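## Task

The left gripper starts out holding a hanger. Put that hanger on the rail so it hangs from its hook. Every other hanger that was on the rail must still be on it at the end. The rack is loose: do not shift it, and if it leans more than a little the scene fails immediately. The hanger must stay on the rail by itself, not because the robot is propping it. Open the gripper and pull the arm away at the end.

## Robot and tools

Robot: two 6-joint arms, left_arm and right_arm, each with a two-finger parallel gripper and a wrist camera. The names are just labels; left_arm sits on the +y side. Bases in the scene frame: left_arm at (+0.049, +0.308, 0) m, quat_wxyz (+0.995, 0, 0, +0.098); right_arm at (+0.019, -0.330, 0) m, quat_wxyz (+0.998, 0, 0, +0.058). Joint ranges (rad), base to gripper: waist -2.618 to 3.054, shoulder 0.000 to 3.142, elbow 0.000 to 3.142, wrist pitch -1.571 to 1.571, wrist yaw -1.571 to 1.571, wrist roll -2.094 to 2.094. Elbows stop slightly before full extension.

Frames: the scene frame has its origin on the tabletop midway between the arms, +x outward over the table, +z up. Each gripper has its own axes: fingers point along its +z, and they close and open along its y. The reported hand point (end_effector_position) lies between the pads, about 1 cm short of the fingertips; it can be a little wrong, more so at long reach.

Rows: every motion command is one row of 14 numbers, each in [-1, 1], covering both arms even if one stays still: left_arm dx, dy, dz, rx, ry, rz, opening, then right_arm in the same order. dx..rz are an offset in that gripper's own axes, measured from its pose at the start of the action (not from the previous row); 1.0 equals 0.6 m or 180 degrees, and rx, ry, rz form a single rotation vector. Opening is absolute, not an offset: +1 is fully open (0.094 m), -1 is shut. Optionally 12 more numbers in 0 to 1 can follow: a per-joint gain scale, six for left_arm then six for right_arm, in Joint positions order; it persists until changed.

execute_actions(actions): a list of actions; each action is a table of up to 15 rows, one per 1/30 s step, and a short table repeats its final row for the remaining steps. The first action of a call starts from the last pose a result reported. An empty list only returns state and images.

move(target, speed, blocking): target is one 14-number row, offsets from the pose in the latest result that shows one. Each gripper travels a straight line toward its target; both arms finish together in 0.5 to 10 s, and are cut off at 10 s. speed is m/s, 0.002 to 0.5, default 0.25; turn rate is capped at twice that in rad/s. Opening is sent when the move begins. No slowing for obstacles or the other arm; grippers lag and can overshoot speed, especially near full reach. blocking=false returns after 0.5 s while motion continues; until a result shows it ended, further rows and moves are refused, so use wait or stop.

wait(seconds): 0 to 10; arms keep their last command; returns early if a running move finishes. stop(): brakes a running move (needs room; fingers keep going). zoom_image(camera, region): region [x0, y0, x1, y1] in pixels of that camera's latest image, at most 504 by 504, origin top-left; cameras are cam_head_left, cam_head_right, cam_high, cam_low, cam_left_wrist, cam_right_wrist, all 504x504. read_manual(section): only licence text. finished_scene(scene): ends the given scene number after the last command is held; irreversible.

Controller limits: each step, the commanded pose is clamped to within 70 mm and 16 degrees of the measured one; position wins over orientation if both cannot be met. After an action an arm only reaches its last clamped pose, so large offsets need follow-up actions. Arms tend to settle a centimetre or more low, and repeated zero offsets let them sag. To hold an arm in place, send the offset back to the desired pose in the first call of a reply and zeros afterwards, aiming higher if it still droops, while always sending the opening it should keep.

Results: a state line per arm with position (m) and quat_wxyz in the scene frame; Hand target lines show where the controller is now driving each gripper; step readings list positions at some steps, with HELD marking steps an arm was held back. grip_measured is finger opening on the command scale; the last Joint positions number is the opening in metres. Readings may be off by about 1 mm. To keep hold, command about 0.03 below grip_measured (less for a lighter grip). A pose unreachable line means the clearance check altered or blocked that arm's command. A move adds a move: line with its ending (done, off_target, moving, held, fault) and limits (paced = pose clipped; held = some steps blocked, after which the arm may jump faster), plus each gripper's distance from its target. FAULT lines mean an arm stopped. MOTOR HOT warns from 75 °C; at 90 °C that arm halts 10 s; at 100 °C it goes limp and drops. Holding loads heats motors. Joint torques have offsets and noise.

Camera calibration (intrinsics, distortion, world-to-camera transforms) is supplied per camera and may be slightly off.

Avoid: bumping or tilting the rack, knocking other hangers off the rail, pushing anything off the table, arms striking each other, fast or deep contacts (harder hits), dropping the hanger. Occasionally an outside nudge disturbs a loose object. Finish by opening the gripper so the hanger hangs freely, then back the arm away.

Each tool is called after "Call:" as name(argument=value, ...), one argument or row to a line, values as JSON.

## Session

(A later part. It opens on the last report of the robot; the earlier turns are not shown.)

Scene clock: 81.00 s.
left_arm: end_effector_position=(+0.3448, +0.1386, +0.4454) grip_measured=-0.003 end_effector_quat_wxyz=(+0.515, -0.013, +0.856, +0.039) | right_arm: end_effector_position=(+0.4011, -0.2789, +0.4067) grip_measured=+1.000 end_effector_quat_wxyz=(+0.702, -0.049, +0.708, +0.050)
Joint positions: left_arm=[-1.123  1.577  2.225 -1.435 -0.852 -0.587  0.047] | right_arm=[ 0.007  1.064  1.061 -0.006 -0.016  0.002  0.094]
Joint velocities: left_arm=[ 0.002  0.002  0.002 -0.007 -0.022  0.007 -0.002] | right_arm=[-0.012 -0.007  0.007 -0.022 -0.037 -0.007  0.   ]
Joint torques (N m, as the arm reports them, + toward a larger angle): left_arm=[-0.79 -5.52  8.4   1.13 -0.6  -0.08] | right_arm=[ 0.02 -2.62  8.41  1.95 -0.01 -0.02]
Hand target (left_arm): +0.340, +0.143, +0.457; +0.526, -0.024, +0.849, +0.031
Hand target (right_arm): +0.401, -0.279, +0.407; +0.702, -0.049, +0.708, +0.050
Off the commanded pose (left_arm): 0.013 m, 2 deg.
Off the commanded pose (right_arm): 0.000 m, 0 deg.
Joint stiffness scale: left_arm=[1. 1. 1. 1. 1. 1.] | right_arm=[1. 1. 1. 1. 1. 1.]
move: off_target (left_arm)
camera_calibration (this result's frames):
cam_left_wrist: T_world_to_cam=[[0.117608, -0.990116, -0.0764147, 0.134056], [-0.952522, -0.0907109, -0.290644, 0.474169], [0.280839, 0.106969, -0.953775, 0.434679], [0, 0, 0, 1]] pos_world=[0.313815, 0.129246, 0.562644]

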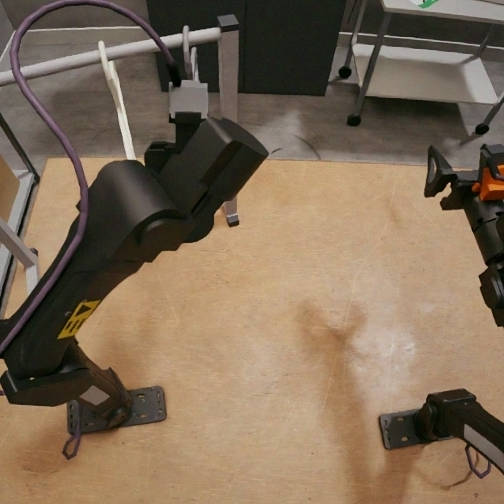

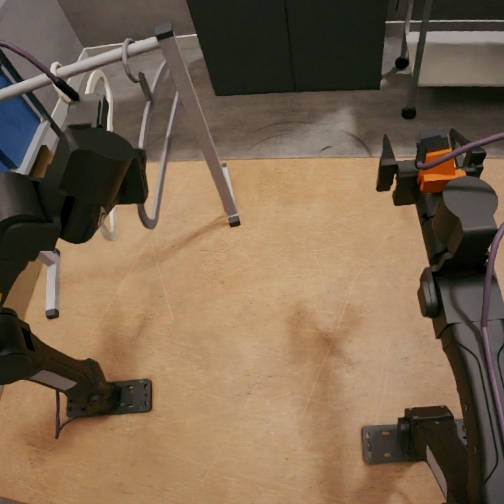

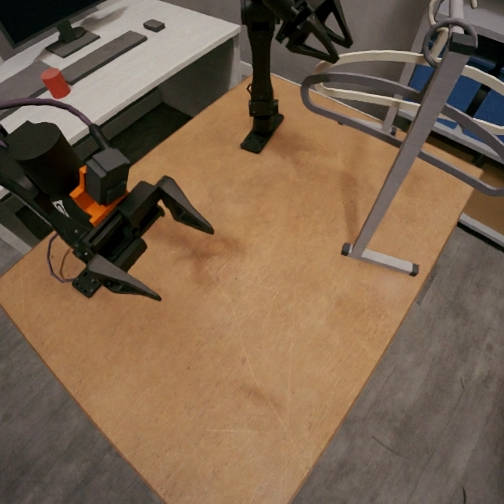

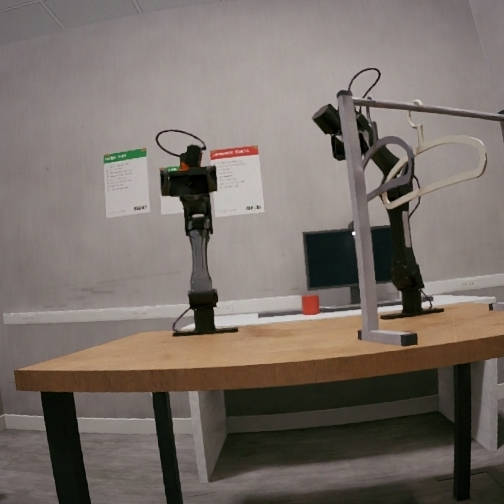

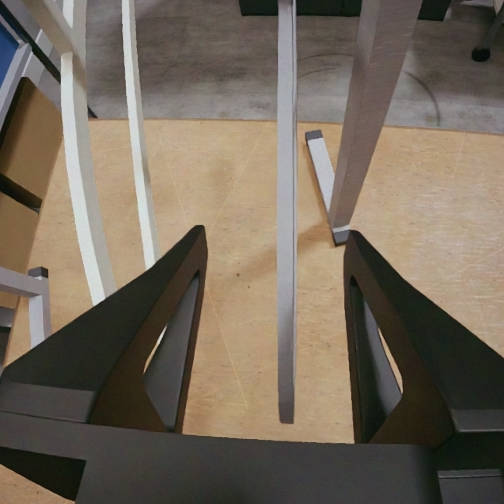

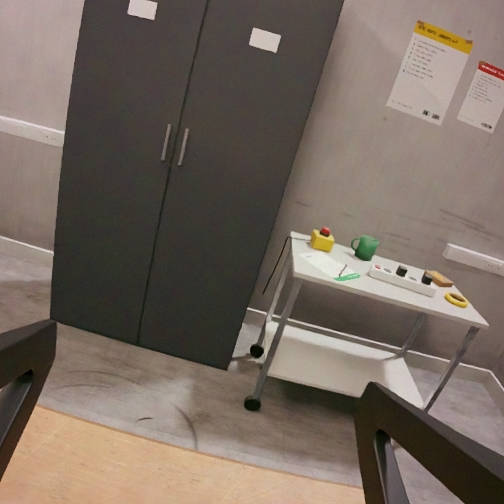

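Call:
move(
  target=[-0.03,0,-0.15,0,0,0,0,0,0,0,0,0,0,1],
)

Call:
finished_scene(
  scene=1,
)

Scene clock: 84.93 s.
left_arm: end_effector_position=(+0.2794, +0.1226, +0.4908) grip_measured=-0.003 end_effector_quat_wxyz=(+0.573, +0.036, +0.819, -0.008) | right_arm: end_effector_position=(+0.4011, -0.2789, +0.4067) grip_measured=+1.000 end_effector_quat_wxyz=(+0.702, -0.049, +0.708, +0.050)
Joint positions: left_arm=[-1.425  1.527  2.329 -1.556 -1.044 -0.651  0.047] | right_arm=[ 0.007  1.064  1.061 -0.006 -0.016  0.002  0.094]
Joint velocities: left_arm=[-0.007 -0.007 -0.002 -0.022  0.022 -0.022 -0.001] | right_arm=[ 0.007 -0.002 -0.022 -0.051 -0.081  0.051  0.   ]
Joint torques (N m, as the arm reports them, + toward a larger angle): left_arm=[-0.78 -4.52  7.7   1.08 -0.65 -0.1 ] | right_arm=[-0.07 -2.74  8.39  1.96  0.   -0.03]
Hand target (left_arm): +0.276, +0.132, +0.502; +0.583, +0.023, +0.812, -0.019
Hand target (right_arm): +0.401, -0.279, +0.407; +0.702, -0.049, +0.708, +0.050
Off the commanded pose (left_arm): 0.016 m, 11 deg.
Off the commanded pose (right_arm): 0.000 m, 0 deg.
Joint stiffness scale: left_arm=[1. 1. 1. 1. 1. 1.] | right_arm=[1. 1. 1. 1. 1. 1.]
joint sent to its limit (left arm) — the command would take joint 4 (wrist pitch) past its lower limit, so that joint was sent only as far as its limit.
move: off_target (left_arm)
camera_calibration (this result's frames):
cam_left_wrist: T_world_to_cam=[[-0.0107711, -0.998947, -0.0446034, 0.150746], [-0.909054, 0.0283636, -0.415711, 0.458327], [0.416538, 0.0360693, -0.908402, 0.446587], [0, 0, 0, 1]] pos_world=[0.232247, 0.121479, 0.602936]

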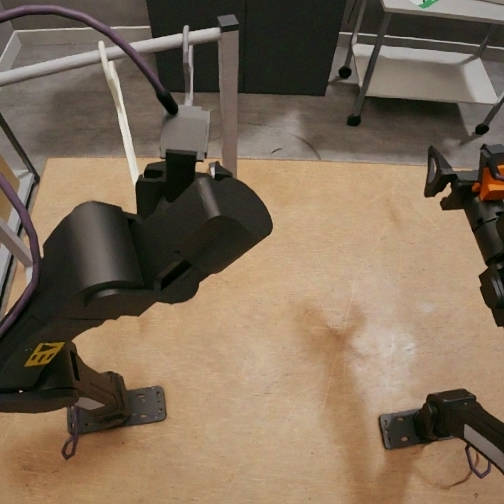

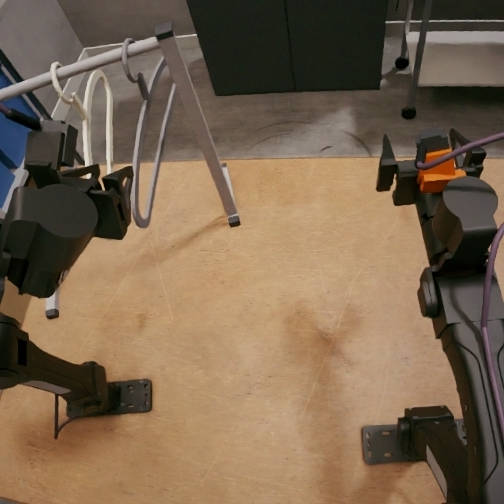

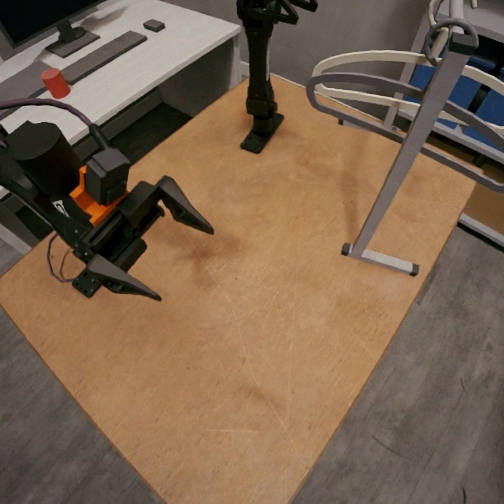

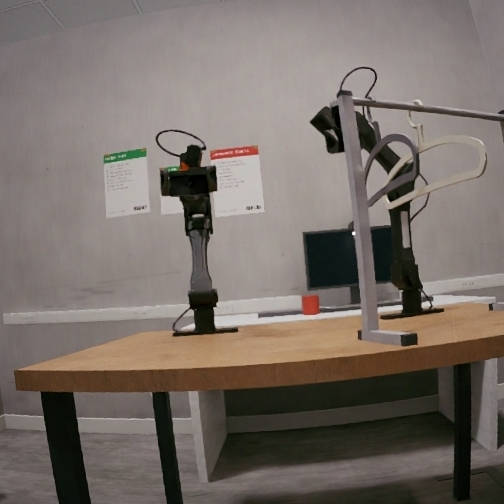

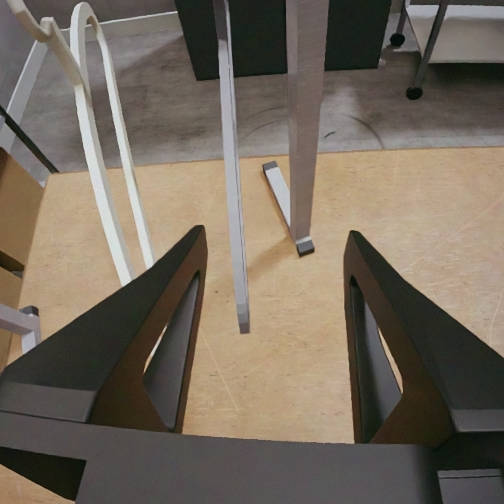

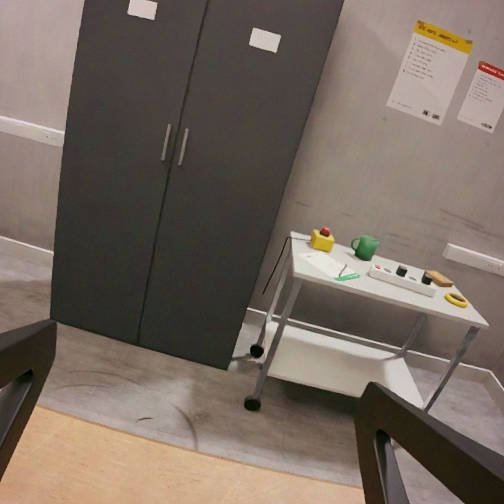

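The scene is finished: the task was done.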